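## Task

Scene 2: A label on the shelf edge right under each yellow sponge identifies it. Move the sponges tagged F64, F74 and F34 onto the desk. Toppling over or finishing at a tilt means failure. A sponge counts only if it stays on the desk without the robot supporting it at the end.

## Robot and tools

Robot: TidyBot++, a single-arm mobile manipulator. The base is 0.54 m long, 0.50 m wide and 0.38 m tall, driven by four powered casters. It carries one seven-joint arm ending in a two-finger gripper. The shoulder sits 0.12 m ahead of the base centre and 0.68 m above the floor. There are two cameras: base_camera, fixed on the base looking forward and down, and wrist_camera, which looks along the hand.

Frames: the base frame has its origin on the floor below the base centre, x forward, y to the left, z up. hand_pose is reported in this frame and gives the point between the finger pads; its z axis runs out along the fingers and the fingers close along its y axis. The odometry frame is the base frame as it was when the scene began. base_odometry counts wheel rotation only, so wheel slip shows up as travel; heading is positive to the left, within -3.142 to 3.142. base_tilt is in degrees, positive when leaning forward or right.

Tool execute_actions: argument actions is a list holding one action or none (empty just returns state and images). An action may contain base, joints, speeds. base holds exactly one key, each a relative offset from where the base last reported itself: translate_m (metres, forward positive, -2 to 2), strafe_m (metres, left positive, -2 to 2) or rotate_rad (radians, counter-clockwise from above positive, -6.3 to 6.3). joints is a map of absolute joint targets, one number per named joint: joint_1_rad (any angle; positive turns the arm clockwise seen from above, opposite to rotate_rad), joint_2_rad shoulder (-2.249 to 2.249), joint_3_rad (any angle), joint_4_rad elbow (-2.579 to 2.579), joint_5_rad (any angle), joint_6_rad wrist (-2.099 to 2.099), joint_7_rad (any angle; hand pointing down, positive is counter-clockwise from above, and 1.57 spreads the fingers left-right), gripper_pos (0 fully open to 1 fully closed; pad gap roughly 85 x (1 - gripper_pos) mm). Continuous joints go the short way, so for big turns send steps below half a revolution. speeds caps top speed for that action only: translate_m and strafe_m 0.05 to 0.5 m/s, rotate_rad 0.1 to 1.57 rad/s (defaults are the maxima). A base move needing over 8.667 s is refused; no action runs beyond 15 s. Unknown keys or out-of-range numbers get the whole call rejected with no motion. cameras lists base_camera, wrist_camera or all; omitted means all, [] means none. Joints left out may keep pushing toward earlier targets.

Arm geometry: upper arm 0.42 m, forearm 0.31 m, hand 0.31 m to the hand point. With joint_1_rad 0, joint_3_rad 3.14, joint_5_rad 0 (near the start pose) the arm stays in the base's x-z plane, and segment tilts from vertical (forward positive) are joint_2_rad, joint_2_rad - joint_4_rad, and joint_2_rad - joint_4_rad - joint_6_rad; the hand point's forward and upward offsets from the shoulder are the sums of length times sine and length times cosine of those tilts. The arm begins folded, hand down, reaching up to 0.08 m past the base front, elbow up to 1.15 m high. A downward-pointing hand reaches at most about 0.94 m above the floor, and only near the base.

Other tools: wait(seconds, 0 to 10) lets the scene run and returns state and images. zoom_image(camera, region [x0, y0, x1, y1] in pixels, at most 504 x 504) enlarges part of the latest full image. read_manual returns only licence text. finished_scene(scene, 1 or 2) ends that scene for good and reports success; the goal must hold after the robot keeps its last command.

Reading results: base_status and joint_status give how each motion finished. done means reached (for the base, wheels turned the full amount, possibly slipping). off_target means stopped away from target, maybe still pushing. contact_stop or time_out means the target was dropped and position held. joint command not followed, with a cause line, means a self-collision check withheld the arm targets (gripper still acts); not_followed targets may be retried later. A blocked base may say done though it stopped short. For the gripper at 1, done means empty hands; off_target with a reading means something is gripped. motor_effort gives percent of maximum, peak in brackets, with noisy offsets. ARM HIT flags a hard hit on base or arm. Motor temperatures list one value per arm joint; MOTOR HOT appears from 60 °C and an OVER-TEMPERATURE FAULT at 75 °C makes the arm sag; limit_stop_at_motor_heat then marks unreached keys, so resend. A torque fault freezes arm and gripper for 10 s.

Accuracy: friction and sag leave the hand a centimetre or two off, more when stretched or loaded. To correct, send each joint its last command plus (wanted minus read). Never command a loaded joint to its current reading. Trust camera images over hand_pose. Odometry drifts a few cm and degrees over many moves.

Avoid: driving while the arm is caught on something high (tip-over risk), sideways shoves on a raised hand, dropping or slamming objects, pressing hard into furniture, and leaving objects held by the gripper at the end. Brief outside pushes may nudge loose items.

Each tool is called after "Request:" as a command line: name --argument value for each argument, lists and objects as JSON in quotes; but a table of rows of numbers goes row by row, as --pt "numbers of a row", without its own name.

## Session

Request:
execute_actions --actions '[{"joints":{"joint_6_rad":0.4}}]'

Scene clock: 1.57 s.
Motor temperatures (°C, as the motors report them): [32 35 31 32 37 38 45]
base_odometry: x=+0.000 y=+0.000 heading=+0.000 (m, m, rad; odometry frame)
base_tilt: forward=-0.3 right=-0.4 (deg)
base_status: not commanded
joint_positions: joint_1_rad=-0.048 joint_2_rad=-0.396 joint_3_rad=+3.172 joint_4_rad=-2.553 joint_5_rad=-0.045 joint_6_rad=+0.380 joint_7_rad=+1.511 gripper_pos=+0.000
joint_status: all done
motor_effort: joint_1_rad=+0(0) joint_2_rad=-5(6) joint_3_rad=+1(1) joint_4_rad=+19(20) joint_5_rad=+0(0) joint_6_rad=+7(7) joint_7_rad=-1(0) (%)
hand_pose: x=+0.5235 y=+0.0025 z=+0.8322 quat_wxyz=(-0.036, +0.775, -0.040, +0.629) (m; base frame)
pictures: base_camera, wrist_camera
camera_calibration (this result's frames):
wrist_camera: T_world_to_cam=[[-0.0537782, -0.994037, -0.0948549, 0.0997997], [-0.170228, 0.102728, -0.980035, 0.967317], [0.983936, -0.0365576, -0.174738, -0.230601], [0, 0, 0, 1]] pos_world=[0.396929, -0.00859635, 0.917177]
Images, in order (width x height): base_camera 644x364, wrist_camera 644x476.

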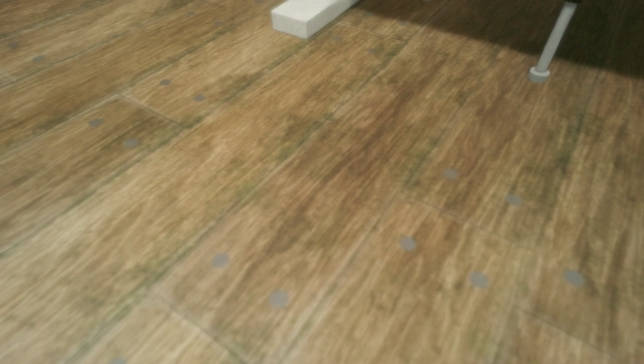

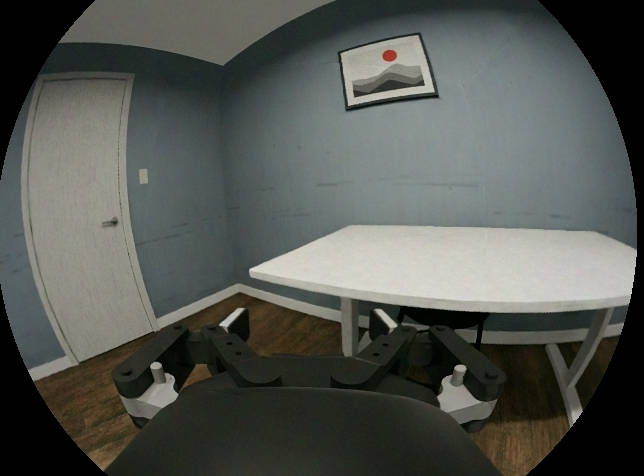

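Request:
execute_actions --actions '[{"base":{"rotate_rad":2.56},"joints":{"joint_1_rad":0.03,"joint_3_rad":3.11,"joint_5_rad":0.05,"joint_7_rad":1.6}}]'

Scene clock: 4.70 s.
Motor temperatures (°C, as the motors report them): [32 35 31 32 37 38 45]
base_odometry: x=+0.000 y=+0.000 heading=+2.559 (m, m, rad; odometry frame)
base_tilt: forward=-0.3 right=-0.4 (deg)
base_status: done
joint_positions: joint_1_rad=+0.026 joint_2_rad=-0.396 joint_3_rad=+3.127 joint_4_rad=-2.553 joint_5_rad=+0.007 joint_6_rad=+0.380 joint_7_rad=+1.578 gripper_pos=+0.000
joint_status: all done
motor_effort: joint_1_rad=+0(1) joint_2_rad=-5(6) joint_3_rad=+1(2) joint_4_rad=+19(19) joint_5_rad=-1(1) joint_6_rad=+6(7) joint_7_rad=+0(1) (%)
hand_pose: x=+0.5230 y=-0.0019 z=+0.8321 quat_wxyz=(+0.010, +0.776, +0.004, +0.630) (m; base frame)
pictures: base_camera, wrist_camera
camera_calibration (this result's frames):
wrist_camera: T_world_to_cam=[[-0.0433282, -0.998558, 0.031698, -0.0154261], [-0.170372, -0.0238779, -0.985091, 0.971699], [0.984427, -0.0480827, -0.169092, -0.235278], [0, 0, 0, 1]] pos_world=[0.396495, -0.00351452, 0.917917]
Images, in order (width x height): base_camera 644x364, wrist_camera 644x476.

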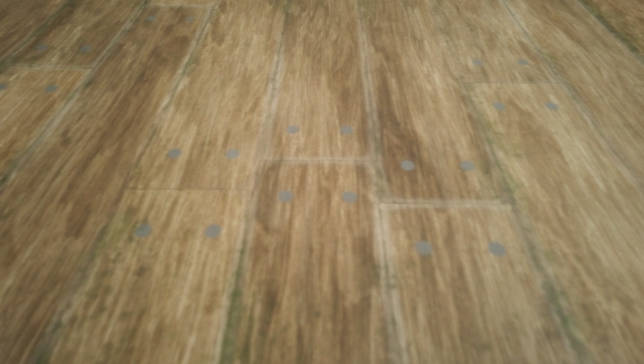

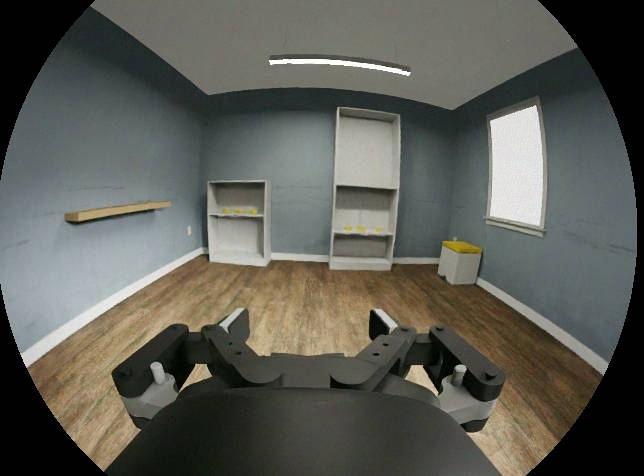

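Request:
execute_actions --actions '[{"base":{"translate_m":2.0},"joints":{"joint_2_rad":0.1,"joint_4_rad":-2.5,"joint_6_rad":0.45}}]' --cameras '["wrist_camera"]'

Request:
execute_actions --actions '[{"base":{"strafe_m":-0.66}}]'

Scene clock: 11.60 s.
Motor temperatures (°C, as the motors report them): [32 35 31 32 37 38 45]
base_odometry: x=-1.672 y=+1.098 heading=+2.560 (m, m, rad; odometry frame)
base_tilt: forward=-0.3 right=-0.4 (deg)
base_status: done
joint_positions: joint_1_rad=+0.026 joint_2_rad=+0.087 joint_3_rad=+3.127 joint_4_rad=-2.514 joint_5_rad=+0.008 joint_6_rad=+0.410 joint_7_rad=+1.578 gripper_pos=+0.000
joint_status: all done
motor_effort: joint_1_rad=+0(0) joint_2_rad=-17(19) joint_3_rad=+1(2) joint_4_rad=+13(21) joint_5_rad=+0(0) joint_6_rad=+5(8) joint_7_rad=+0(0) (%)
hand_pose: x=+0.5705 y=-0.0027 z=+0.6505 quat_wxyz=(+0.004, +0.889, +0.002, +0.458) (m; base frame)
pictures: wrist_camera
camera_calibration (this result's frames):
wrist_camera: T_world_to_cam=[[-0.0289099, -0.998978, 0.0347569, -0.0186122], [-0.552149, -0.0130256, -0.833643, 0.920145], [0.833244, -0.0432915, -0.551208, 0.0221044], [0, 0, 0, 1]] pos_world=[0.489101, -0.00565085, 0.779904]
Images, in order (width x height): wrist_camera 644x476.

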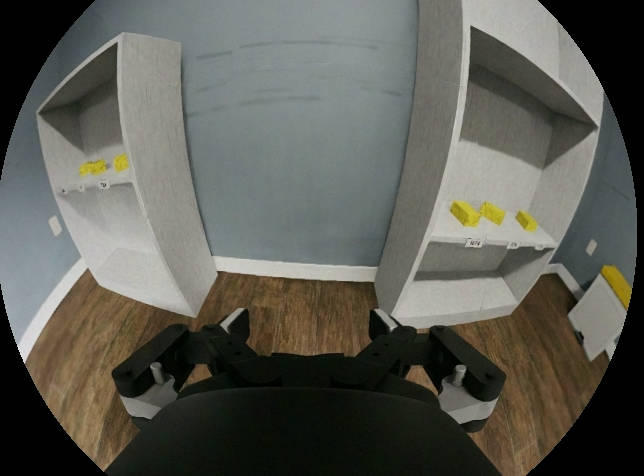

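Scene clock: 14.27 s.
Motor temperatures (°C, as the motors report them): [32 35 31 32 37 38 45]
base_odometry: x=-1.310 y=+1.650 heading=+2.561 (m, m, rad; odometry frame)
base_tilt: forward=-0.3 right=-0.4 (deg)
base_status: done
joint_positions: joint_1_rad=+0.027 joint_2_rad=+0.087 joint_3_rad=+3.125 joint_4_rad=-2.514 joint_5_rad=+0.008 joint_6_rad=+0.410 joint_7_rad=+1.578 gripper_pos=+0.000
joint_status: not commanded
motor_effort: joint_1_rad=+0(2) joint_2_rad=-18(18) joint_3_rad=+1(3) joint_4_rad=+14(14) joint_5_rad=+0(1) joint_6_rad=+6(6) joint_7_rad=+0(0) (%)
hand_pose: x=+0.5705 y=-0.0027 z=+0.6506 quat_wxyz=(+0.004, +0.889, +0.002, +0.458) (m; base frame)
pictures: base_camera, wrist_camera
camera_calibration (this result's frames):
wrist_camera: T_world_to_cam=[[-0.0288197, -0.998981, 0.0347419, -0.0186524], [-0.55195, -0.0130732, -0.833775, 0.920208], [0.833379, -0.043205, -0.551011, 0.0218971], [0, 0, 0, 1]] pos_world=[0.489122, -0.00565728, 0.779959]
Images, in order (width x height): base_camera 644x364, wrist_camera 644x476.

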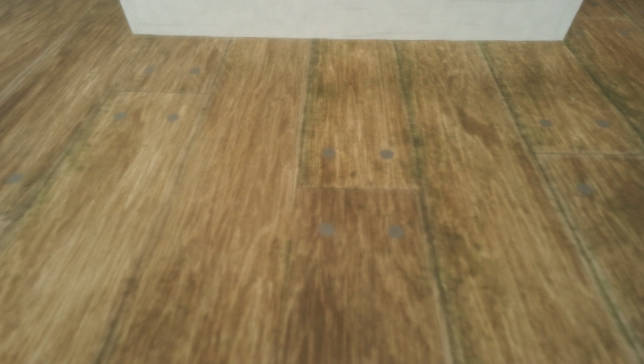

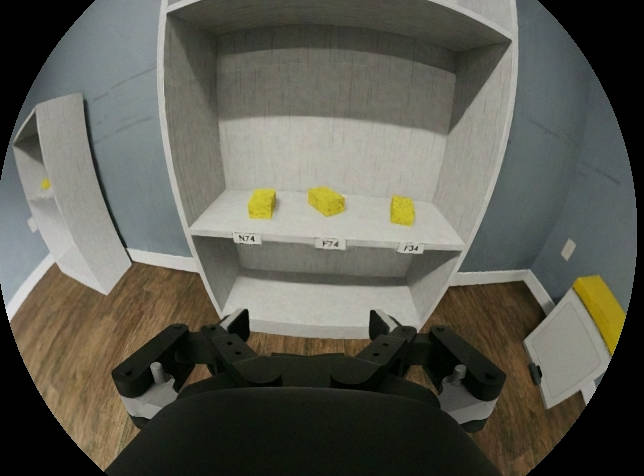

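Request:
zoom_image --camera "wrist_camera" --region '[220, 170, 460, 270]'

Region (220, 170, 460, 270) of wrist_camera's 644x476 image, scaled by 2.100; it fills the top 210 rows of this view, and the rest is white.

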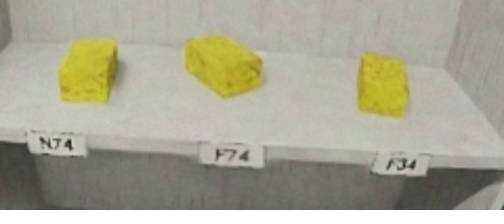

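Request:
execute_actions --actions '[{"base":{"rotate_rad":-0.23},"joints":{"joint_2_rad":0.78,"joint_4_rad":-2.23,"joint_6_rad":1.11}}]' --cameras '[]'

Request:
execute_actions --actions '[{"base":{"translate_m":0.12}}]' --cameras '["wrist_camera"]'

Scene clock: 16.67 s.
Motor temperatures (°C, as the motors report them): [32 35 31 32 37 38 45]
base_odometry: x=-1.310 y=+1.650 heading=+2.331 (m, m, rad; odometry frame)
base_tilt: forward=-0.2 right=-0.3 (deg)
base_status: done
joint_positions: joint_1_rad=+0.033 joint_2_rad=+0.765 joint_3_rad=+3.123 joint_4_rad=-2.250 joint_5_rad=+0.008 joint_6_rad=+1.068 joint_7_rad=+1.578 gripper_pos=+0.000
joint_status: all done
motor_effort: joint_1_rad=+0(2) joint_2_rad=-34(36) joint_3_rad=+0(1) joint_4_rad=+8(15) joint_5_rad=+0(1) joint_6_rad=+7(7) joint_7_rad=+0(0) (%)
hand_pose: x=+0.7397 y=-0.0071 z=+0.5596 quat_wxyz=(+0.001, +0.827, -0.005, +0.563) (m; base frame)
pictures: none
No camera images: the call's "cameras" was empty. Leave "cameras" out to get every camera's image.

Scene clock: 18.00 s.
Motor temperatures (°C, as the motors report them): [32 35 31 32 37 38 45]
base_odometry: x=-1.392 y=+1.737 heading=+2.330 (m, m, rad; odometry frame)
base_tilt: forward=-0.3 right=-0.4 (deg)
base_status: done
joint_positions: joint_1_rad=+0.033 joint_2_rad=+0.766 joint_3_rad=+3.123 joint_4_rad=-2.241 joint_5_rad=+0.008 joint_6_rad=+1.070 joint_7_rad=+1.578 gripper_pos=+0.000
joint_status: not commanded
motor_effort: joint_1_rad=+0(1) joint_2_rad=-34(37) joint_3_rad=+0(0) joint_4_rad=+8(9) joint_5_rad=+0(0) joint_6_rad=+7(7) joint_7_rad=+0(0) (%)
hand_pose: x=+0.7435 y=-0.0072 z=+0.5625 quat_wxyz=(+0.001, +0.824, -0.005, +0.567) (m; base frame)
pictures: wrist_camera
camera_calibration (this result's frames):
wrist_camera: T_world_to_cam=[[-0.0432236, -0.998974, 0.0134892, 0.00757464], [-0.324391, 0.00126292, -0.945922, 0.836157], [0.944935, -0.0452619, -0.324112, -0.38157], [0, 0, 0, 1]] pos_world=[0.632128, -0.0107597, 0.667166]
Images, in order (width x height): wrist_camera 644x476.

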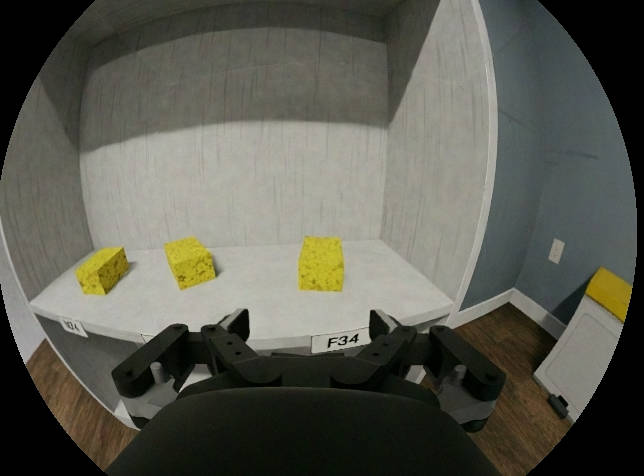

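Request:
execute_actions --actions '[{"base":{"rotate_rad":-0.017}}]' --cameras '[]'

Request:
execute_actions --actions '[{"base":{"translate_m":0.1}}]' --cameras '["wrist_camera"]'

Scene clock: 18.73 s.
Motor temperatures (°C, as the motors report them): [32 35 31 32 37 38 45]
base_odometry: x=-1.392 y=+1.737 heading=+2.313 (m, m, rad; odometry frame)
base_tilt: forward=-0.3 right=-0.3 (deg)
base_status: done
joint_positions: joint_1_rad=+0.033 joint_2_rad=+0.766 joint_3_rad=+3.123 joint_4_rad=-2.241 joint_5_rad=+0.009 joint_6_rad=+1.070 joint_7_rad=+1.578 gripper_pos=+0.000
joint_status: not commanded
motor_effort: joint_1_rad=+0(3) joint_2_rad=-34(36) joint_3_rad=+0(2) joint_4_rad=+8(8) joint_5_rad=+0(1) joint_6_rad=+6(6) joint_7_rad=+0(0) (%)
hand_pose: x=+0.7435 y=-0.0070 z=+0.5625 quat_wxyz=(+0.000, +0.824, -0.005, +0.567) (m; base frame)
pictures: none
No camera images: the call's "cameras" was empty. Leave "cameras" out to get every camera's image.

Scene clock: 20.00 s.
Motor temperatures (°C, as the motors report them): [32 35 31 32 37 38 45]
base_odometry: x=-1.460 y=+1.811 heading=+2.312 (m, m, rad; odometry frame)
base_tilt: forward=-0.3 right=-0.4 (deg)
base_status: done
joint_positions: joint_1_rad=+0.033 joint_2_rad=+0.766 joint_3_rad=+3.123 joint_4_rad=-2.238 joint_5_rad=+0.009 joint_6_rad=+1.070 joint_7_rad=+1.578 gripper_pos=+0.000
joint_status: not commanded
motor_effort: joint_1_rad=+0(2) joint_2_rad=-35(36) joint_3_rad=+0(2) joint_4_rad=+8(10) joint_5_rad=+0(1) joint_6_rad=+7(7) joint_7_rad=+0(0) (%)
hand_pose: x=+0.7448 y=-0.0070 z=+0.5635 quat_wxyz=(+0.000, +0.823, -0.005, +0.568) (m; base frame)
pictures: wrist_camera
camera_calibration (this result's frames):
wrist_camera: T_world_to_cam=[[-0.0424361, -0.999013, 0.013109, 0.00742303], [-0.321363, 0.00122498, -0.946955, 0.835832], [0.946005, -0.0443978, -0.321098, -0.384965], [0, 0, 0, 1]] pos_world=[0.633099, -0.0106998, 0.667787]
Images, in order (width x height): wrist_camera 644x476.

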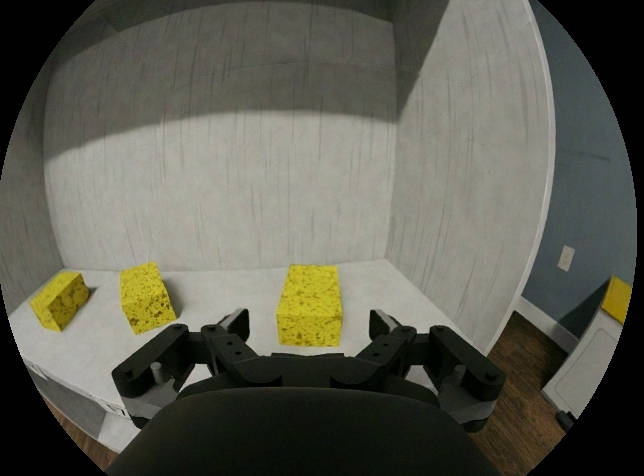

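Request:
execute_actions --actions '[{"base":{"translate_m":0.08},"joints":{"joint_2_rad":0.86}}]' --cameras '["wrist_camera"]'

Request:
execute_actions --actions '[{"joints":{"gripper_pos":1}}]' --cameras '["wrist_camera"]'

Scene clock: 21.47 s.
Motor temperatures (°C, as the motors report them): [32 35 31 32 37 38 45]
base_odometry: x=-1.514 y=+1.870 heading=+2.311 (m, m, rad; odometry frame)
base_tilt: forward=-0.3 right=-0.3 (deg)
base_status: done
joint_positions: joint_1_rad=+0.033 joint_2_rad=+0.851 joint_3_rad=+3.123 joint_4_rad=-2.237 joint_5_rad=+0.009 joint_6_rad=+1.070 joint_7_rad=+1.578 gripper_pos=+0.000
joint_status: all done
motor_effort: joint_1_rad=+0(2) joint_2_rad=-36(38) joint_3_rad=+0(2) joint_4_rad=+7(10) joint_5_rad=+0(0) joint_6_rad=+6(7) joint_7_rad=+0(0) (%)
hand_pose: x=+0.7325 y=-0.0065 z=+0.5107 quat_wxyz=(-0.001, +0.846, -0.005, +0.533) (m; base frame)
pictures: wrist_camera
camera_calibration (this result's frames):
wrist_camera: T_world_to_cam=[[-0.0410995, -0.999059, 0.0138301, 0.00674025], [-0.400495, 0.00379132, -0.916291, 0.824241], [0.915377, -0.043198, -0.400274, -0.327419], [0, 0, 0, 1]] pos_world=[0.630093, -0.0105349, 0.624094]
Images, in order (width x height): wrist_camera 644x476.

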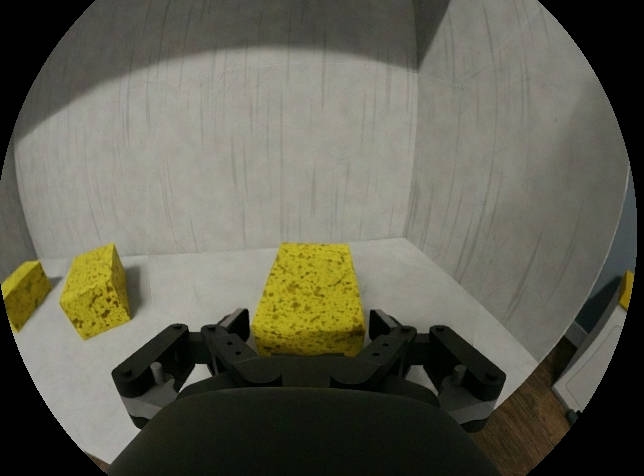

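Scene clock: 22.57 s.
Motor temperatures (°C, as the motors report them): [32 35 31 32 37 38 45]
base_odometry: x=-1.514 y=+1.870 heading=+2.311 (m, m, rad; odometry frame)
base_tilt: forward=-0.3 right=-0.3 (deg)
base_status: not commanded
joint_positions: joint_1_rad=+0.033 joint_2_rad=+0.851 joint_3_rad=+3.123 joint_4_rad=-2.237 joint_5_rad=+0.009 joint_6_rad=+1.073 joint_7_rad=+1.578 gripper_pos=+0.379
joint_status: gripper_pos off_target (ended at +0.379, target +1.000)
motor_effort: joint_1_rad=+0(0) joint_2_rad=-36(36) joint_3_rad=-1(0) joint_4_rad=+7(7) joint_5_rad=+0(0) joint_6_rad=+7(6) joint_7_rad=+0(1) (%)
hand_pose: x=+0.7330 y=-0.0065 z=+0.5116 quat_wxyz=(-0.001, +0.845, -0.005, +0.534) (m; base frame)
pictures: wrist_camera
camera_calibration (this result's frames):
wrist_camera: T_world_to_cam=[[-0.0411907, -0.999057, 0.0137319, 0.00684493], [-0.397439, 0.00377366, -0.917621, 0.823719], [0.916704, -0.043255, -0.39722, -0.32999], [0, 0, 0, 1]] pos_world=[0.630163, -0.0105437, 0.624689]
Images, in order (width x height): wrist_camera 644x476.

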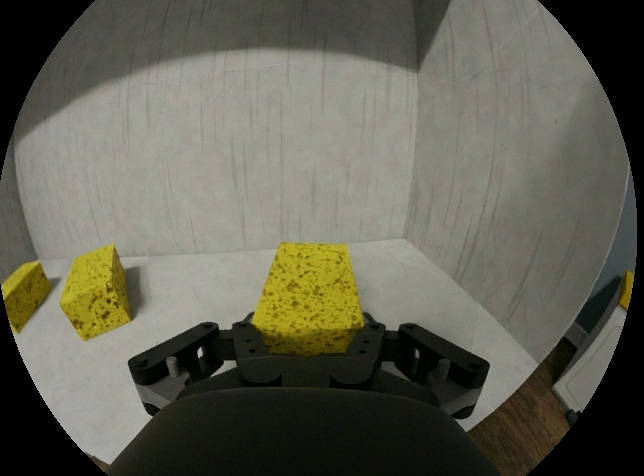

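Request:
execute_actions --actions '[{"joints":{"joint_2_rad":0.77}}]' --cameras '[]'

Request:
execute_actions --actions '[{"base":{"translate_m":-0.4}}]' --cameras '[]'

Request:
execute_actions --actions '[{"base":{"rotate_rad":-2.96},"joints":{"joint_2_rad":0.18,"joint_4_rad":-1.70,"joint_6_rad":-0.14}}]' --cameras '[]'

Request:
execute_actions --actions '[{"base":{"translate_m":1.75}}]'

Scene clock: 23.97 s.
Motor temperatures (°C, as the motors report them): [32 35 31 32 37 38 45]
base_odometry: x=-1.514 y=+1.870 heading=+2.311 (m, m, rad; odometry frame)
base_tilt: forward=-0.3 right=-0.4 (deg)
base_status: not commanded
joint_positions: joint_1_rad=+0.033 joint_2_rad=+0.782 joint_3_rad=+3.123 joint_4_rad=-2.237 joint_5_rad=+0.009 joint_6_rad=+1.073 joint_7_rad=+1.578 gripper_pos=+0.379
joint_status: all done
motor_effort: joint_1_rad=+0(0) joint_2_rad=-35(37) joint_3_rad=+0(0) joint_4_rad=+8(8) joint_5_rad=+0(0) joint_6_rad=+7(7) joint_7_rad=+0(0) (%)
hand_pose: x=+0.7433 y=-0.0069 z=+0.5547 quat_wxyz=(+0.000, +0.826, -0.005, +0.563) (m; base frame)
pictures: none
No camera images: the call's "cameras" was empty. Leave "cameras" out to get every camera's image.

Scene clock: 26.27 s.
Motor temperatures (°C, as the motors report them): [32 35 31 32 37 38 45]
base_odometry: x=-1.244 y=+1.575 heading=+2.311 (m, m, rad; odometry frame)
base_tilt: forward=-0.3 right=-0.3 (deg)
base_status: done
joint_positions: joint_1_rad=+0.033 joint_2_rad=+0.782 joint_3_rad=+3.123 joint_4_rad=-2.235 joint_5_rad=+0.010 joint_6_rad=+1.073 joint_7_rad=+1.578 gripper_pos=+0.379
joint_status: not commanded
motor_effort: joint_1_rad=+0(3) joint_2_rad=-35(38) joint_3_rad=+0(2) joint_4_rad=+8(10) joint_5_rad=+0(1) joint_6_rad=+6(8) joint_7_rad=-1(0) (%)
hand_pose: x=+0.7444 y=-0.0065 z=+0.5556 quat_wxyz=(+0.000, +0.826, -0.004, +0.564) (m; base frame)
pictures: none
No camera images: the call's "cameras" was empty. Leave "cameras" out to get every camera's image.

Scene clock: 29.67 s.
Motor temperatures (°C, as the motors report them): [32 35 31 32 37 38 45]
base_odometry: x=-1.244 y=+1.575 heading=-0.648 (m, m, rad; odometry frame)
base_tilt: forward=-0.3 right=-0.4 (deg)
base_status: done
joint_positions: joint_1_rad=+0.034 joint_2_rad=+0.203 joint_3_rad=+3.118 joint_4_rad=-1.710 joint_5_rad=+0.012 joint_6_rad=-0.098 joint_7_rad=+1.578 gripper_pos=+0.379
joint_status: all done
motor_effort: joint_1_rad=+0(4) joint_2_rad=-30(39) joint_3_rad=+1(3) joint_4_rad=+21(20) joint_5_rad=+0(1) joint_6_rad=+7(6) joint_7_rad=+0(0) (%)
hand_pose: x=+0.7813 y=-0.0068 z=+0.8562 quat_wxyz=(+0.006, +0.844, +0.002, +0.536) (m; base frame)
pictures: none
No camera images: the call's "cameras" was empty. Leave "cameras" out to get every camera's image.

Scene clock: 34.53 s.
Motor temperatures (°C, as the motors report them): [32 35 31 32 37 38 45]
base_odometry: x=+0.150 y=+0.517 heading=-0.649 (m, m, rad; odometry frame)
base_tilt: forward=-0.3 right=-0.4 (deg)
base_status: done
joint_positions: joint_1_rad=+0.034 joint_2_rad=+0.194 joint_3_rad=+3.118 joint_4_rad=-1.710 joint_5_rad=+0.012 joint_6_rad=-0.102 joint_7_rad=+1.578 gripper_pos=+0.379
joint_status: not commanded
motor_effort: joint_1_rad=+0(1) joint_2_rad=-29(33) joint_3_rad=+1(0) joint_4_rad=+21(22) joint_5_rad=+0(0) joint_6_rad=+6(7) joint_7_rad=+0(0) (%)
hand_pose: x=+0.7793 y=-0.0068 z=+0.8607 quat_wxyz=(+0.007, +0.843, +0.002, +0.538) (m; base frame)
pictures: base_camera, wrist_camera
camera_calibration (this result's frames):
wrist_camera: T_world_to_cam=[[-0.0364528, -0.998765, 0.0337638, -0.017249], [-0.388935, -0.0169433, -0.92111, 1.1587], [0.920544, -0.046709, -0.387837, -0.244911], [0, 0, 0, 1]] pos_world=[0.675481, -0.00903499, 0.972888]
Images, in order (width x height): base_camera 644x364, wrist_camera 644x476.

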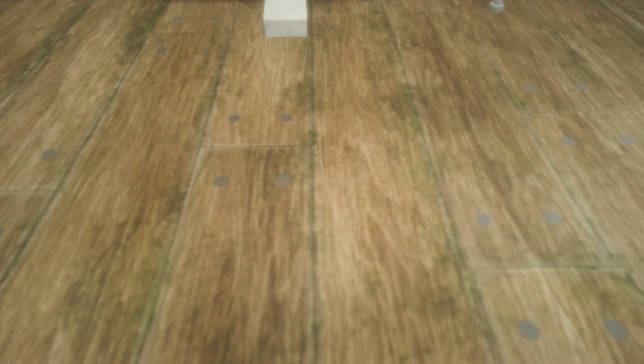

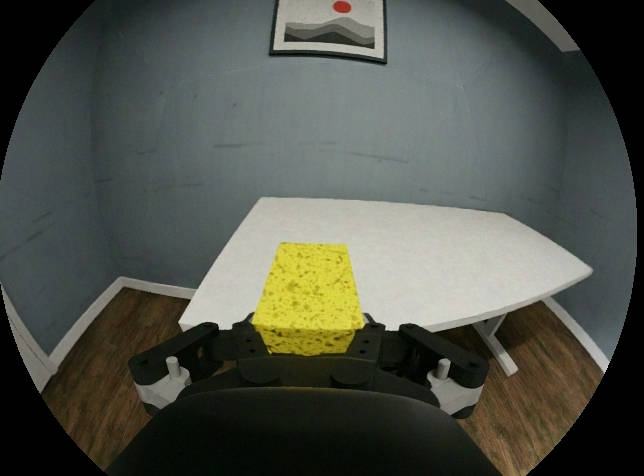

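Request:
execute_actions --actions '[{"base":{"translate_m":0.36}}]' --cameras '[]'

Request:
execute_actions --actions '[{"joints":{"joint_4_rad":-2.04,"joint_6_rad":0.245}}]' --cameras '["wrist_camera"]'

Scene clock: 36.87 s.
Motor temperatures (°C, as the motors report them): [32 36 31 32 37 38 45]
base_odometry: x=+0.437 y=+0.299 heading=-0.649 (m, m, rad; odometry frame)
base_tilt: forward=-0.3 right=-0.3 (deg)
base_status: done
joint_positions: joint_1_rad=+0.034 joint_2_rad=+0.192 joint_3_rad=+3.118 joint_4_rad=-1.710 joint_5_rad=+0.012 joint_6_rad=-0.102 joint_7_rad=+1.578 gripper_pos=+0.379
joint_status: not commanded
motor_effort: joint_1_rad=+0(2) joint_2_rad=-29(34) joint_3_rad=+1(2) joint_4_rad=+21(22) joint_5_rad=+0(0) joint_6_rad=+7(7) joint_7_rad=+0(1) (%)
hand_pose: x=+0.7787 y=-0.0068 z=+0.8624 quat_wxyz=(+0.007, +0.842, +0.002, +0.539) (m; base frame)
pictures: none
No camera images: the call's "cameras" was empty. Leave "cameras" out to get every camera's image.

Scene clock: 38.33 s.
Motor temperatures (°C, as the motors report them): [32 36 31 32 37 38 45]
base_odometry: x=+0.437 y=+0.299 heading=-0.649 (m, m, rad; odometry frame)
base_tilt: forward=-0.3 right=-0.3 (deg)
base_status: not commanded
joint_positions: joint_1_rad=+0.034 joint_2_rad=+0.192 joint_3_rad=+3.118 joint_4_rad=-2.024 joint_5_rad=+0.012 joint_6_rad=+0.203 joint_7_rad=+1.578 gripper_pos=+0.379
joint_status: all done
motor_effort: joint_1_rad=+0(0) joint_2_rad=-27(29) joint_3_rad=+1(1) joint_4_rad=+18(21) joint_5_rad=+0(0) joint_6_rad=+6(6) joint_7_rad=+0(0) (%)
hand_pose: x=+0.7315 y=-0.0048 z=+0.7729 quat_wxyz=(+0.005, +0.845, +0.003, +0.535) (m; base frame)
pictures: wrist_camera
camera_calibration (this result's frames):
wrist_camera: T_world_to_cam=[[-0.0330127, -0.998932, 0.0323223, -0.0154003], [-0.395376, -0.0166492, -0.918368, 1.06185], [0.917926, -0.0430973, -0.394404, -0.227795], [0, 0, 0, 1]] pos_world=[0.628419, -0.00752236, 0.885821]
Images, in order (width x height): wrist_camera 644x476.

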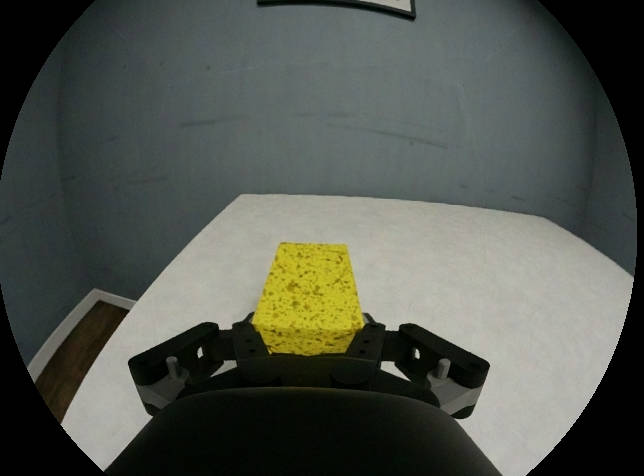

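Request:
execute_actions --actions '[{"joints":{"joint_4_rad":-2.12,"joint_6_rad":0.325}}]' --cameras '[]'

Request:
execute_actions --actions '[{"joints":{"joint_4_rad":-2.18,"joint_6_rad":0.385}}]' --cameras '[]'

Scene clock: 39.37 s.
Motor temperatures (°C, as the motors report them): [32 36 31 32 37 38 45]
base_odometry: x=+0.437 y=+0.299 heading=-0.649 (m, m, rad; odometry frame)
base_tilt: forward=-0.3 right=-0.4 (deg)
base_status: not commanded
joint_positions: joint_1_rad=+0.034 joint_2_rad=+0.192 joint_3_rad=+3.118 joint_4_rad=-2.109 joint_5_rad=+0.012 joint_6_rad=+0.281 joint_7_rad=+1.578 gripper_pos=+0.379
joint_status: all done
motor_effort: joint_1_rad=+0(0) joint_2_rad=-26(27) joint_3_rad=+1(0) joint_4_rad=+18(19) joint_5_rad=+0(0) joint_6_rad=+6(7) joint_7_rad=+0(0) (%)
hand_pose: x=+0.7137 y=-0.0042 z=+0.7506 quat_wxyz=(+0.005, +0.847, +0.003, +0.532) (m; base frame)
pictures: none
No camera images: the call's "cameras" was empty. Leave "cameras" out to get every camera's image.

Scene clock: 40.13 s.
Motor temperatures (°C, as the motors report them): [32 36 31 32 37 38 45]
base_odometry: x=+0.437 y=+0.299 heading=-0.649 (m, m, rad; odometry frame)
base_tilt: forward=-0.3 right=-0.3 (deg)
base_status: not commanded
joint_positions: joint_1_rad=+0.034 joint_2_rad=+0.190 joint_3_rad=+3.118 joint_4_rad=-2.158 joint_5_rad=+0.012 joint_6_rad=+0.350 joint_7_rad=+1.578 gripper_pos=+0.379
joint_status: all done
motor_effort: joint_1_rad=+0(0) joint_2_rad=-24(26) joint_3_rad=+0(1) joint_4_rad=+16(17) joint_5_rad=+0(0) joint_6_rad=+6(6) joint_7_rad=+0(1) (%)
hand_pose: x=+0.7057 y=-0.0038 z=+0.7456 quat_wxyz=(+0.004, +0.841, +0.003, +0.541) (m; base frame)
pictures: none
No camera images: the call's "cameras" was empty. Leave "cameras" out to get every camera's image.

Request:
execute_actions --actions '[{"joints":{"gripper_pos":0}}]' --cameras '[]'

Request:
execute_actions --actions '[{"base":{"translate_m":-2.0}}]' --cameras '["wrist_camera"]'

Request:
execute_actions --actions '[{"base":{"rotate_rad":-3.12},"joints":{"joint_1_rad":-0.6,"joint_2_rad":0.74,"joint_4_rad":-2.25,"joint_6_rad":1.11}}]' --cameras '[]'

Request:
execute_actions --actions '[{"base":{"strafe_m":-0.5}}]' --cameras '[]'

Request:
execute_actions --actions '[{"base":{"translate_m":0.4}}]'

Scene clock: 41.93 s.
Motor temperatures (°C, as the motors report them): [32 36 31 32 37 38 45]
base_odometry: x=+0.437 y=+0.299 heading=-0.649 (m, m, rad; odometry frame)
base_tilt: forward=-0.3 right=-0.4 (deg)
base_status: not commanded
joint_positions: joint_1_rad=+0.034 joint_2_rad=+0.190 joint_3_rad=+3.118 joint_4_rad=-2.160 joint_5_rad=+0.012 joint_6_rad=+0.350 joint_7_rad=+1.578 gripper_pos=+0.000
joint_status: all done
motor_effort: joint_1_rad=+0(0) joint_2_rad=-25(25) joint_3_rad=+0(1) joint_4_rad=+17(17) joint_5_rad=+0(0) joint_6_rad=+6(6) joint_7_rad=+0(0) (%)
hand_pose: x=+0.7048 y=-0.0038 z=+0.7442 quat_wxyz=(+0.004, +0.842, +0.003, +0.540) (m; base frame)
pictures: none
No camera images: the call's "cameras" was empty. Leave "cameras" out to get every camera's image.

Scene clock: 47.47 s.
Motor temperatures (°C, as the motors report them): [32 36 31 32 37 38 45]
base_odometry: x=-1.156 y=+1.508 heading=-0.649 (m, m, rad; odometry frame)
base_tilt: forward=-0.3 right=-0.4 (deg)
base_status: done
joint_positions: joint_1_rad=+0.033 joint_2_rad=+0.187 joint_3_rad=+3.118 joint_4_rad=-2.167 joint_5_rad=+0.012 joint_6_rad=+0.350 joint_7_rad=+1.578 gripper_pos=+0.000
joint_status: not commanded
motor_effort: joint_1_rad=+0(3) joint_2_rad=-25(27) joint_3_rad=+1(4) joint_4_rad=+17(18) joint_5_rad=+0(0) joint_6_rad=+6(7) joint_7_rad=+0(0) (%)
hand_pose: x=+0.7024 y=-0.0031 z=+0.7428 quat_wxyz=(+0.004, +0.843, +0.004, +0.539) (m; base frame)
pictures: wrist_camera
camera_calibration (this result's frames):
wrist_camera: T_world_to_cam=[[-0.0308069, -0.999044, 0.0310202, -0.0143126], [-0.387196, -0.0166835, -0.921847, 1.01959], [0.921483, -0.0404101, -0.386311, -0.221451], [0, 0, 0, 1]] pos_world=[0.598405, -0.00623733, 0.854804]
Images, in order (width x height): wrist_camera 644x476.

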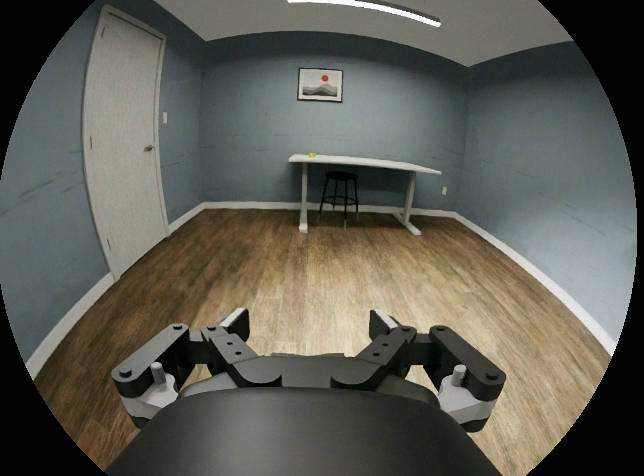

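Scene clock: 51.00 s.
Motor temperatures (°C, as the motors report them): [32 36 31 32 37 38 45]
base_odometry: x=-1.156 y=+1.508 heading=+2.515 (m, m, rad; odometry frame)
base_tilt: forward=-0.3 right=-0.4 (deg)
base_status: done
joint_positions: joint_1_rad=-0.595 joint_2_rad=+0.727 joint_3_rad=+3.115 joint_4_rad=-2.230 joint_5_rad=+0.012 joint_6_rad=+1.071 joint_7_rad=+1.578 gripper_pos=+0.000
joint_status: all done
motor_effort: joint_1_rad=+0(4) joint_2_rad=-35(36) joint_3_rad=+0(2) joint_4_rad=+9(17) joint_5_rad=+0(1) joint_6_rad=+7(7) joint_7_rad=+0(0) (%)
hand_pose: x=+0.6325 y=+0.3703 z=+0.5911 quat_wxyz=(-0.185, +0.770, +0.248, +0.558) (m; base frame)
pictures: none
No camera images: the call's "cameras" was empty. Leave "cameras" out to get every camera's image.

Scene clock: 53.37 s.
Motor temperatures (°C, as the motors report them): [32 36 31 32 37 38 45]
base_odometry: x=-0.863 y=+1.912 heading=+2.514 (m, m, rad; odometry frame)
base_tilt: forward=-0.3 right=-0.4 (deg)
base_status: done
joint_positions: joint_1_rad=-0.595 joint_2_rad=+0.727 joint_3_rad=+3.115 joint_4_rad=-2.235 joint_5_rad=+0.012 joint_6_rad=+1.071 joint_7_rad=+1.578 gripper_pos=+0.000
joint_status: not commanded
motor_effort: joint_1_rad=+0(3) joint_2_rad=-35(37) joint_3_rad=+0(2) joint_4_rad=+9(9) joint_5_rad=+0(1) joint_6_rad=+6(7) joint_7_rad=+0(0) (%)
hand_pose: x=+0.6308 y=+0.3691 z=+0.5893 quat_wxyz=(-0.184, +0.772, +0.248, +0.556) (m; base frame)
pictures: none
No camera images: the call's "cameras" was empty. Leave "cameras" out to get every camera's image.

Scene clock: 55.53 s.
Motor temperatures (°C, as the motors report them): [32 36 31 32 37 38 45]
base_odometry: x=-1.186 y=+2.148 heading=+2.513 (m, m, rad; odometry frame)
base_tilt: forward=-0.3 right=-0.4 (deg)
base_status: done
joint_positions: joint_1_rad=-0.595 joint_2_rad=+0.727 joint_3_rad=+3.115 joint_4_rad=-2.237 joint_5_rad=+0.012 joint_6_rad=+1.071 joint_7_rad=+1.578 gripper_pos=+0.000
joint_status: not commanded
motor_effort: joint_1_rad=+0(2) joint_2_rad=-34(37) joint_3_rad=+0(1) joint_4_rad=+9(10) joint_5_rad=+0(1) joint_6_rad=+6(7) joint_7_rad=+0(0) (%)
hand_pose: x=+0.6301 y=+0.3691 z=+0.5889 quat_wxyz=(-0.184, +0.772, +0.249, +0.555) (m; base frame)
pictures: base_camera, wrist_camera
camera_calibration (this result's frames):
wrist_camera: T_world_to_cam=[[0.560215, -0.828309, 0.00791447, -0.0616917], [-0.229012, -0.164057, -0.959499, 0.83278], [0.796061, 0.535714, -0.2816, -0.394528], [0, 0, 0, 1]] pos_world=[0.539345, 0.296877, 0.688441]
Images, in order (width x height): base_camera 644x364, wrist_camera 644x476.

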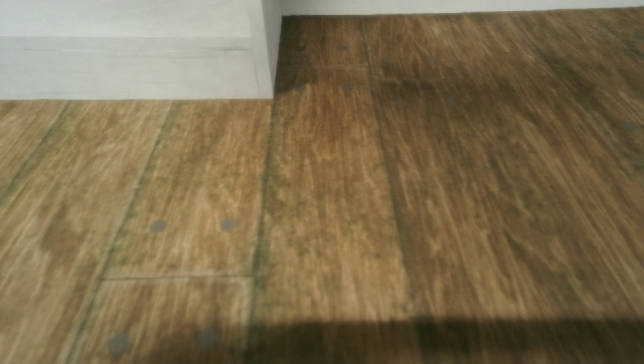

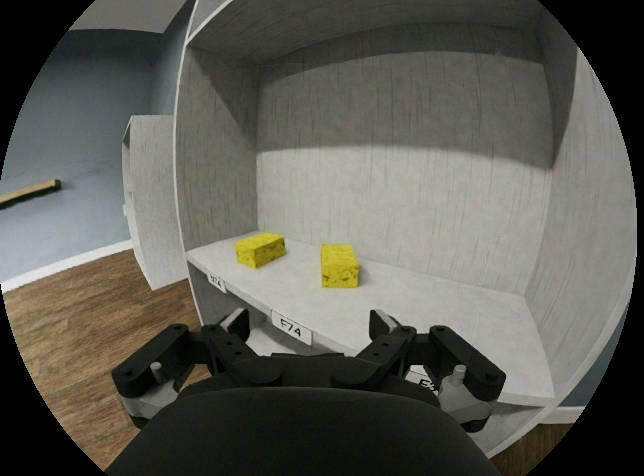

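Request:
execute_actions --actions '[{"base":{"strafe_m":0.1}}]' --cameras '[]'

Request:
execute_actions --actions '[{"base":{"translate_m":0.235}}]' --cameras '["wrist_camera"]'

Scene clock: 57.13 s.
Motor temperatures (°C, as the motors report them): [32 36 31 32 37 38 45]
base_odometry: x=-1.245 y=+2.067 heading=+2.513 (m, m, rad; odometry frame)
base_tilt: forward=-0.3 right=-0.3 (deg)
base_status: done
joint_positions: joint_1_rad=-0.604 joint_2_rad=+0.727 joint_3_rad=+3.115 joint_4_rad=-2.237 joint_5_rad=+0.012 joint_6_rad=+1.071 joint_7_rad=+1.578 gripper_pos=+0.000
joint_status: not commanded
motor_effort: joint_1_rad=+0(3) joint_2_rad=-34(35) joint_3_rad=+0(2) joint_4_rad=+9(9) joint_5_rad=+0(1) joint_6_rad=+7(7) joint_7_rad=+1(0) (%)
hand_pose: x=+0.6267 y=+0.3734 z=+0.5886 quat_wxyz=(-0.187, +0.771, +0.252, +0.554) (m; base frame)
pictures: none
No camera images: the call's "cameras" was empty. Leave "cameras" out to get every camera's image.

Scene clock: 58.87 s.
Motor temperatures (°C, as the motors report them): [32 36 31 32 37 38 45]
base_odometry: x=-1.435 y=+2.205 heading=+2.514 (m, m, rad; odometry frame)
base_tilt: forward=-0.3 right=-0.4 (deg)
base_status: done
joint_positions: joint_1_rad=-0.600 joint_2_rad=+0.727 joint_3_rad=+3.115 joint_4_rad=-2.239 joint_5_rad=+0.012 joint_6_rad=+1.072 joint_7_rad=+1.578 gripper_pos=+0.000
joint_status: not commanded
motor_effort: joint_1_rad=+0(2) joint_2_rad=-35(37) joint_3_rad=+0(1) joint_4_rad=+9(10) joint_5_rad=+0(1) joint_6_rad=+6(7) joint_7_rad=+0(0) (%)
hand_pose: x=+0.6277 y=+0.3710 z=+0.5882 quat_wxyz=(-0.186, +0.772, +0.251, +0.554) (m; base frame)
pictures: wrist_camera
camera_calibration (this result's frames):
wrist_camera: T_world_to_cam=[[0.564063, -0.825693, 0.00794584, -0.0622079], [-0.22959, -0.166071, -0.959014, 0.832701], [0.793171, 0.539121, -0.283246, -0.392358], [0, 0, 0, 1]] pos_world=[0.537476, 0.298451, 0.687932]
Images, in order (width x height): wrist_camera 644x476.

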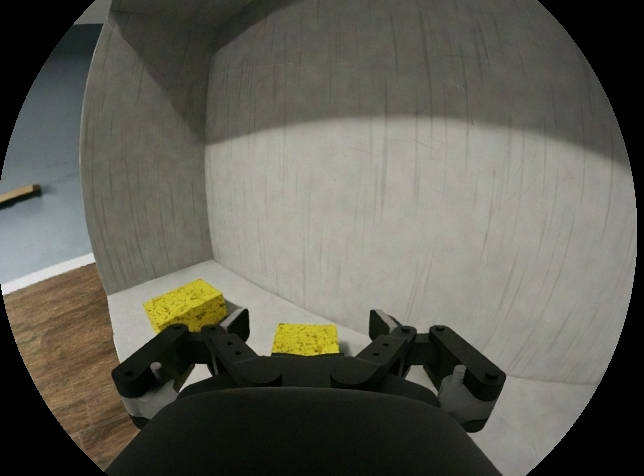

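Centered. Lower.

Request:
execute_actions --actions '[{"joints":{"joint_2_rad":0.86}}]' --cameras '["wrist_camera"]'

Scene clock: 59.97 s.
Motor temperatures (°C, as the motors report them): [32 36 31 32 37 38 45]
base_odometry: x=-1.435 y=+2.205 heading=+2.514 (m, m, rad; odometry frame)
base_tilt: forward=-0.3 right=-0.4 (deg)
base_status: not commanded
joint_positions: joint_1_rad=-0.600 joint_2_rad=+0.853 joint_3_rad=+3.115 joint_4_rad=-2.239 joint_5_rad=+0.012 joint_6_rad=+1.072 joint_7_rad=+1.578 gripper_pos=+0.000
joint_status: all done
motor_effort: joint_1_rad=+0(0) joint_2_rad=-36(38) joint_3_rad=+0(0) joint_4_rad=+7(9) joint_5_rad=+0(0) joint_6_rad=+7(8) joint_7_rad=+0(0) (%)
hand_pose: x=+0.6140 y=+0.3616 z=+0.5102 quat_wxyz=(-0.171, +0.806, +0.260, +0.504) (m; base frame)
pictures: wrist_camera
camera_calibration (this result's frames):
wrist_camera: T_world_to_cam=[[0.564888, -0.825129, 0.00797587, -0.0623264], [-0.32667, -0.232495, -0.916096, 0.814991], [0.757752, 0.514886, -0.400879, -0.30794], [0, 0, 0, 1]] pos_world=[0.534783, 0.296608, 0.623661]
Images, in order (width x height): wrist_camera 644x476.

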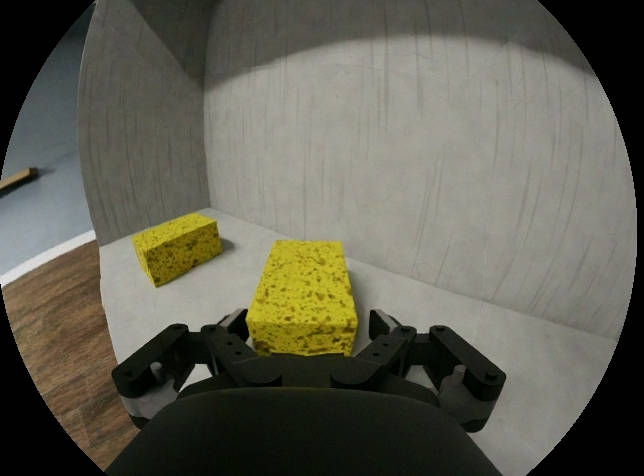

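Request:
execute_actions --actions '[{"joints":{"gripper_pos":1}}]' --cameras '[]'

Request:
execute_actions --actions '[{"joints":{"joint_2_rad":0.77}}]' --cameras '[]'

Request:
execute_actions --actions '[{"base":{"translate_m":-0.7}}]' --cameras '[]'

Request:
execute_actions --actions '[{"base":{"rotate_rad":2.9},"joints":{"joint_1_rad":0.02,"joint_2_rad":0.18,"joint_4_rad":-1.90,"joint_6_rad":0.06}}]' --cameras '[]'

Request:
execute_actions --actions '[{"base":{"translate_m":2.0}}]'

Scene clock: 61.47 s.
Motor temperatures (°C, as the motors report them): [32 36 31 32 37 38 45]
base_odometry: x=-1.435 y=+2.205 heading=+2.514 (m, m, rad; odometry frame)
base_tilt: forward=-0.3 right=-0.4 (deg)
base_status: not commanded
joint_positions: joint_1_rad=-0.600 joint_2_rad=+0.853 joint_3_rad=+3.115 joint_4_rad=-2.239 joint_5_rad=+0.012 joint_6_rad=+1.075 joint_7_rad=+1.578 gripper_pos=+0.376
joint_status: gripper_pos off_target (ended at +0.376, target +1.000)
motor_effort: joint_1_rad=+0(0) joint_2_rad=-36(36) joint_3_rad=+0(1) joint_4_rad=+7(7) joint_5_rad=+0(0) joint_6_rad=+6(7) joint_7_rad=+0(1) (%)
hand_pose: x=+0.6143 y=+0.3618 z=+0.5110 quat_wxyz=(-0.171, +0.805, +0.260, +0.505) (m; base frame)
pictures: none
No camera images: the call's "cameras" was empty. Leave "cameras" out to get every camera's image.

Scene clock: 62.40 s.
Motor temperatures (°C, as the motors report them): [32 36 31 32 37 38 45]
base_odometry: x=-1.435 y=+2.205 heading=+2.514 (m, m, rad; odometry frame)
base_tilt: forward=-0.3 right=-0.4 (deg)
base_status: not commanded
joint_positions: joint_1_rad=-0.600 joint_2_rad=+0.782 joint_3_rad=+3.115 joint_4_rad=-2.239 joint_5_rad=+0.012 joint_6_rad=+1.075 joint_7_rad=+1.578 gripper_pos=+0.376
joint_status: all done
motor_effort: joint_1_rad=+0(0) joint_2_rad=-35(38) joint_3_rad=+0(1) joint_4_rad=+8(8) joint_5_rad=+0(1) joint_6_rad=+7(7) joint_7_rad=+0(0) (%)
hand_pose: x=+0.6230 y=+0.3678 z=+0.5546 quat_wxyz=(-0.180, +0.786, +0.255, +0.534) (m; base frame)
pictures: none
No camera images: the call's "cameras" was empty. Leave "cameras" out to get every camera's image.

Scene clock: 65.37 s.
Motor temperatures (°C, as the motors report them): [32 36 31 32 37 38 45]
base_odometry: x=-0.868 y=+1.794 heading=+2.515 (m, m, rad; odometry frame)
base_tilt: forward=-0.3 right=-0.4 (deg)
base_status: done
joint_positions: joint_1_rad=-0.598 joint_2_rad=+0.782 joint_3_rad=+3.115 joint_4_rad=-2.241 joint_5_rad=+0.013 joint_6_rad=+1.075 joint_7_rad=+1.578 gripper_pos=+0.376
joint_status: not commanded
motor_effort: joint_1_rad=+0(3) joint_2_rad=-35(37) joint_3_rad=-1(1) joint_4_rad=+8(9) joint_5_rad=+0(0) joint_6_rad=+7(7) joint_7_rad=+0(0) (%)
hand_pose: x=+0.6227 y=+0.3664 z=+0.5539 quat_wxyz=(-0.179, +0.787, +0.254, +0.533) (m; base frame)
pictures: none
No camera images: the call's "cameras" was empty. Leave "cameras" out to get every camera's image.

Scene clock: 68.70 s.
Motor temperatures (°C, as the motors report them): [32 36 31 32 37 38 45]
base_odometry: x=-0.868 y=+1.794 heading=-0.869 (m, m, rad; odometry frame)
base_tilt: forward=-0.3 right=-0.4 (deg)
base_status: done
joint_positions: joint_1_rad=+0.015 joint_2_rad=+0.205 joint_3_rad=+3.113 joint_4_rad=-1.912 joint_5_rad=+0.013 joint_6_rad=+0.102 joint_7_rad=+1.578 gripper_pos=+0.376
joint_status: all done
motor_effort: joint_1_rad=+0(4) joint_2_rad=-28(37) joint_3_rad=+0(4) joint_4_rad=+19(20) joint_5_rad=+0(2) joint_6_rad=+7(8) joint_7_rad=+0(0) (%)
hand_pose: x=+0.7539 y=+0.0088 z=+0.7964 quat_wxyz=(-0.001, +0.846, +0.012, +0.534) (m; base frame)
pictures: none
No camera images: the call's "cameras" was empty. Leave "cameras" out to get every camera's image.

Scene clock: 74.07 s.
Motor temperatures (°C, as the motors report them): [32 36 31 32 37 38 45]
base_odometry: x=+0.424 y=+0.268 heading=-0.869 (m, m, rad; odometry frame)
base_tilt: forward=-0.3 right=-0.4 (deg)
base_status: done
joint_positions: joint_1_rad=+0.015 joint_2_rad=+0.196 joint_3_rad=+3.113 joint_4_rad=-1.912 joint_5_rad=+0.013 joint_6_rad=+0.099 joint_7_rad=+1.578 gripper_pos=+0.376
joint_status: not commanded
motor_effort: joint_1_rad=+0(1) joint_2_rad=-28(31) joint_3_rad=+0(0) joint_4_rad=+19(21) joint_5_rad=+0(0) joint_6_rad=+6(7) joint_7_rad=+0(0) (%)
hand_pose: x=+0.7524 y=+0.0088 z=+0.8015 quat_wxyz=(-0.001, +0.844, +0.012, +0.536) (m; base frame)
pictures: base_camera, wrist_camera
camera_calibration (this result's frames):
wrist_camera: T_world_to_cam=[[-0.0110627, -0.999406, 0.0326372, -0.0188525], [-0.391684, -0.0257, -0.919741, 1.09506], [0.920033, -0.0229583, -0.391167, -0.239535], [0, 0, 0, 1]] pos_world=[0.649088, 0.00380236, 0.914087]
Images, in order (width x height): base_camera 644x364, wrist_camera 644x476.

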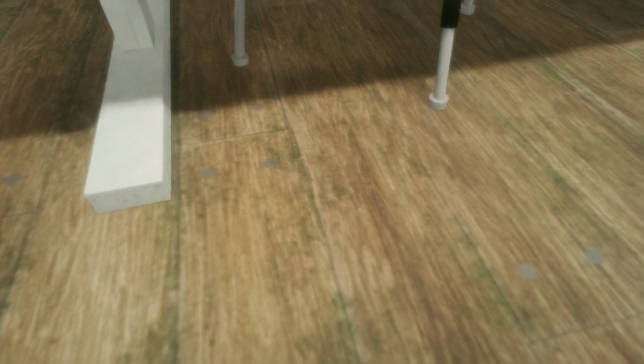

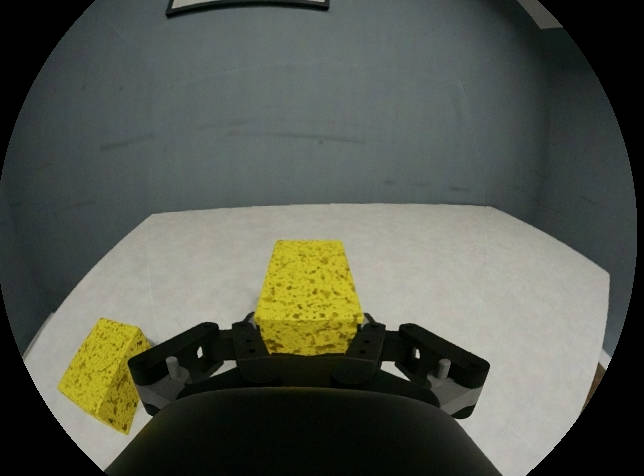

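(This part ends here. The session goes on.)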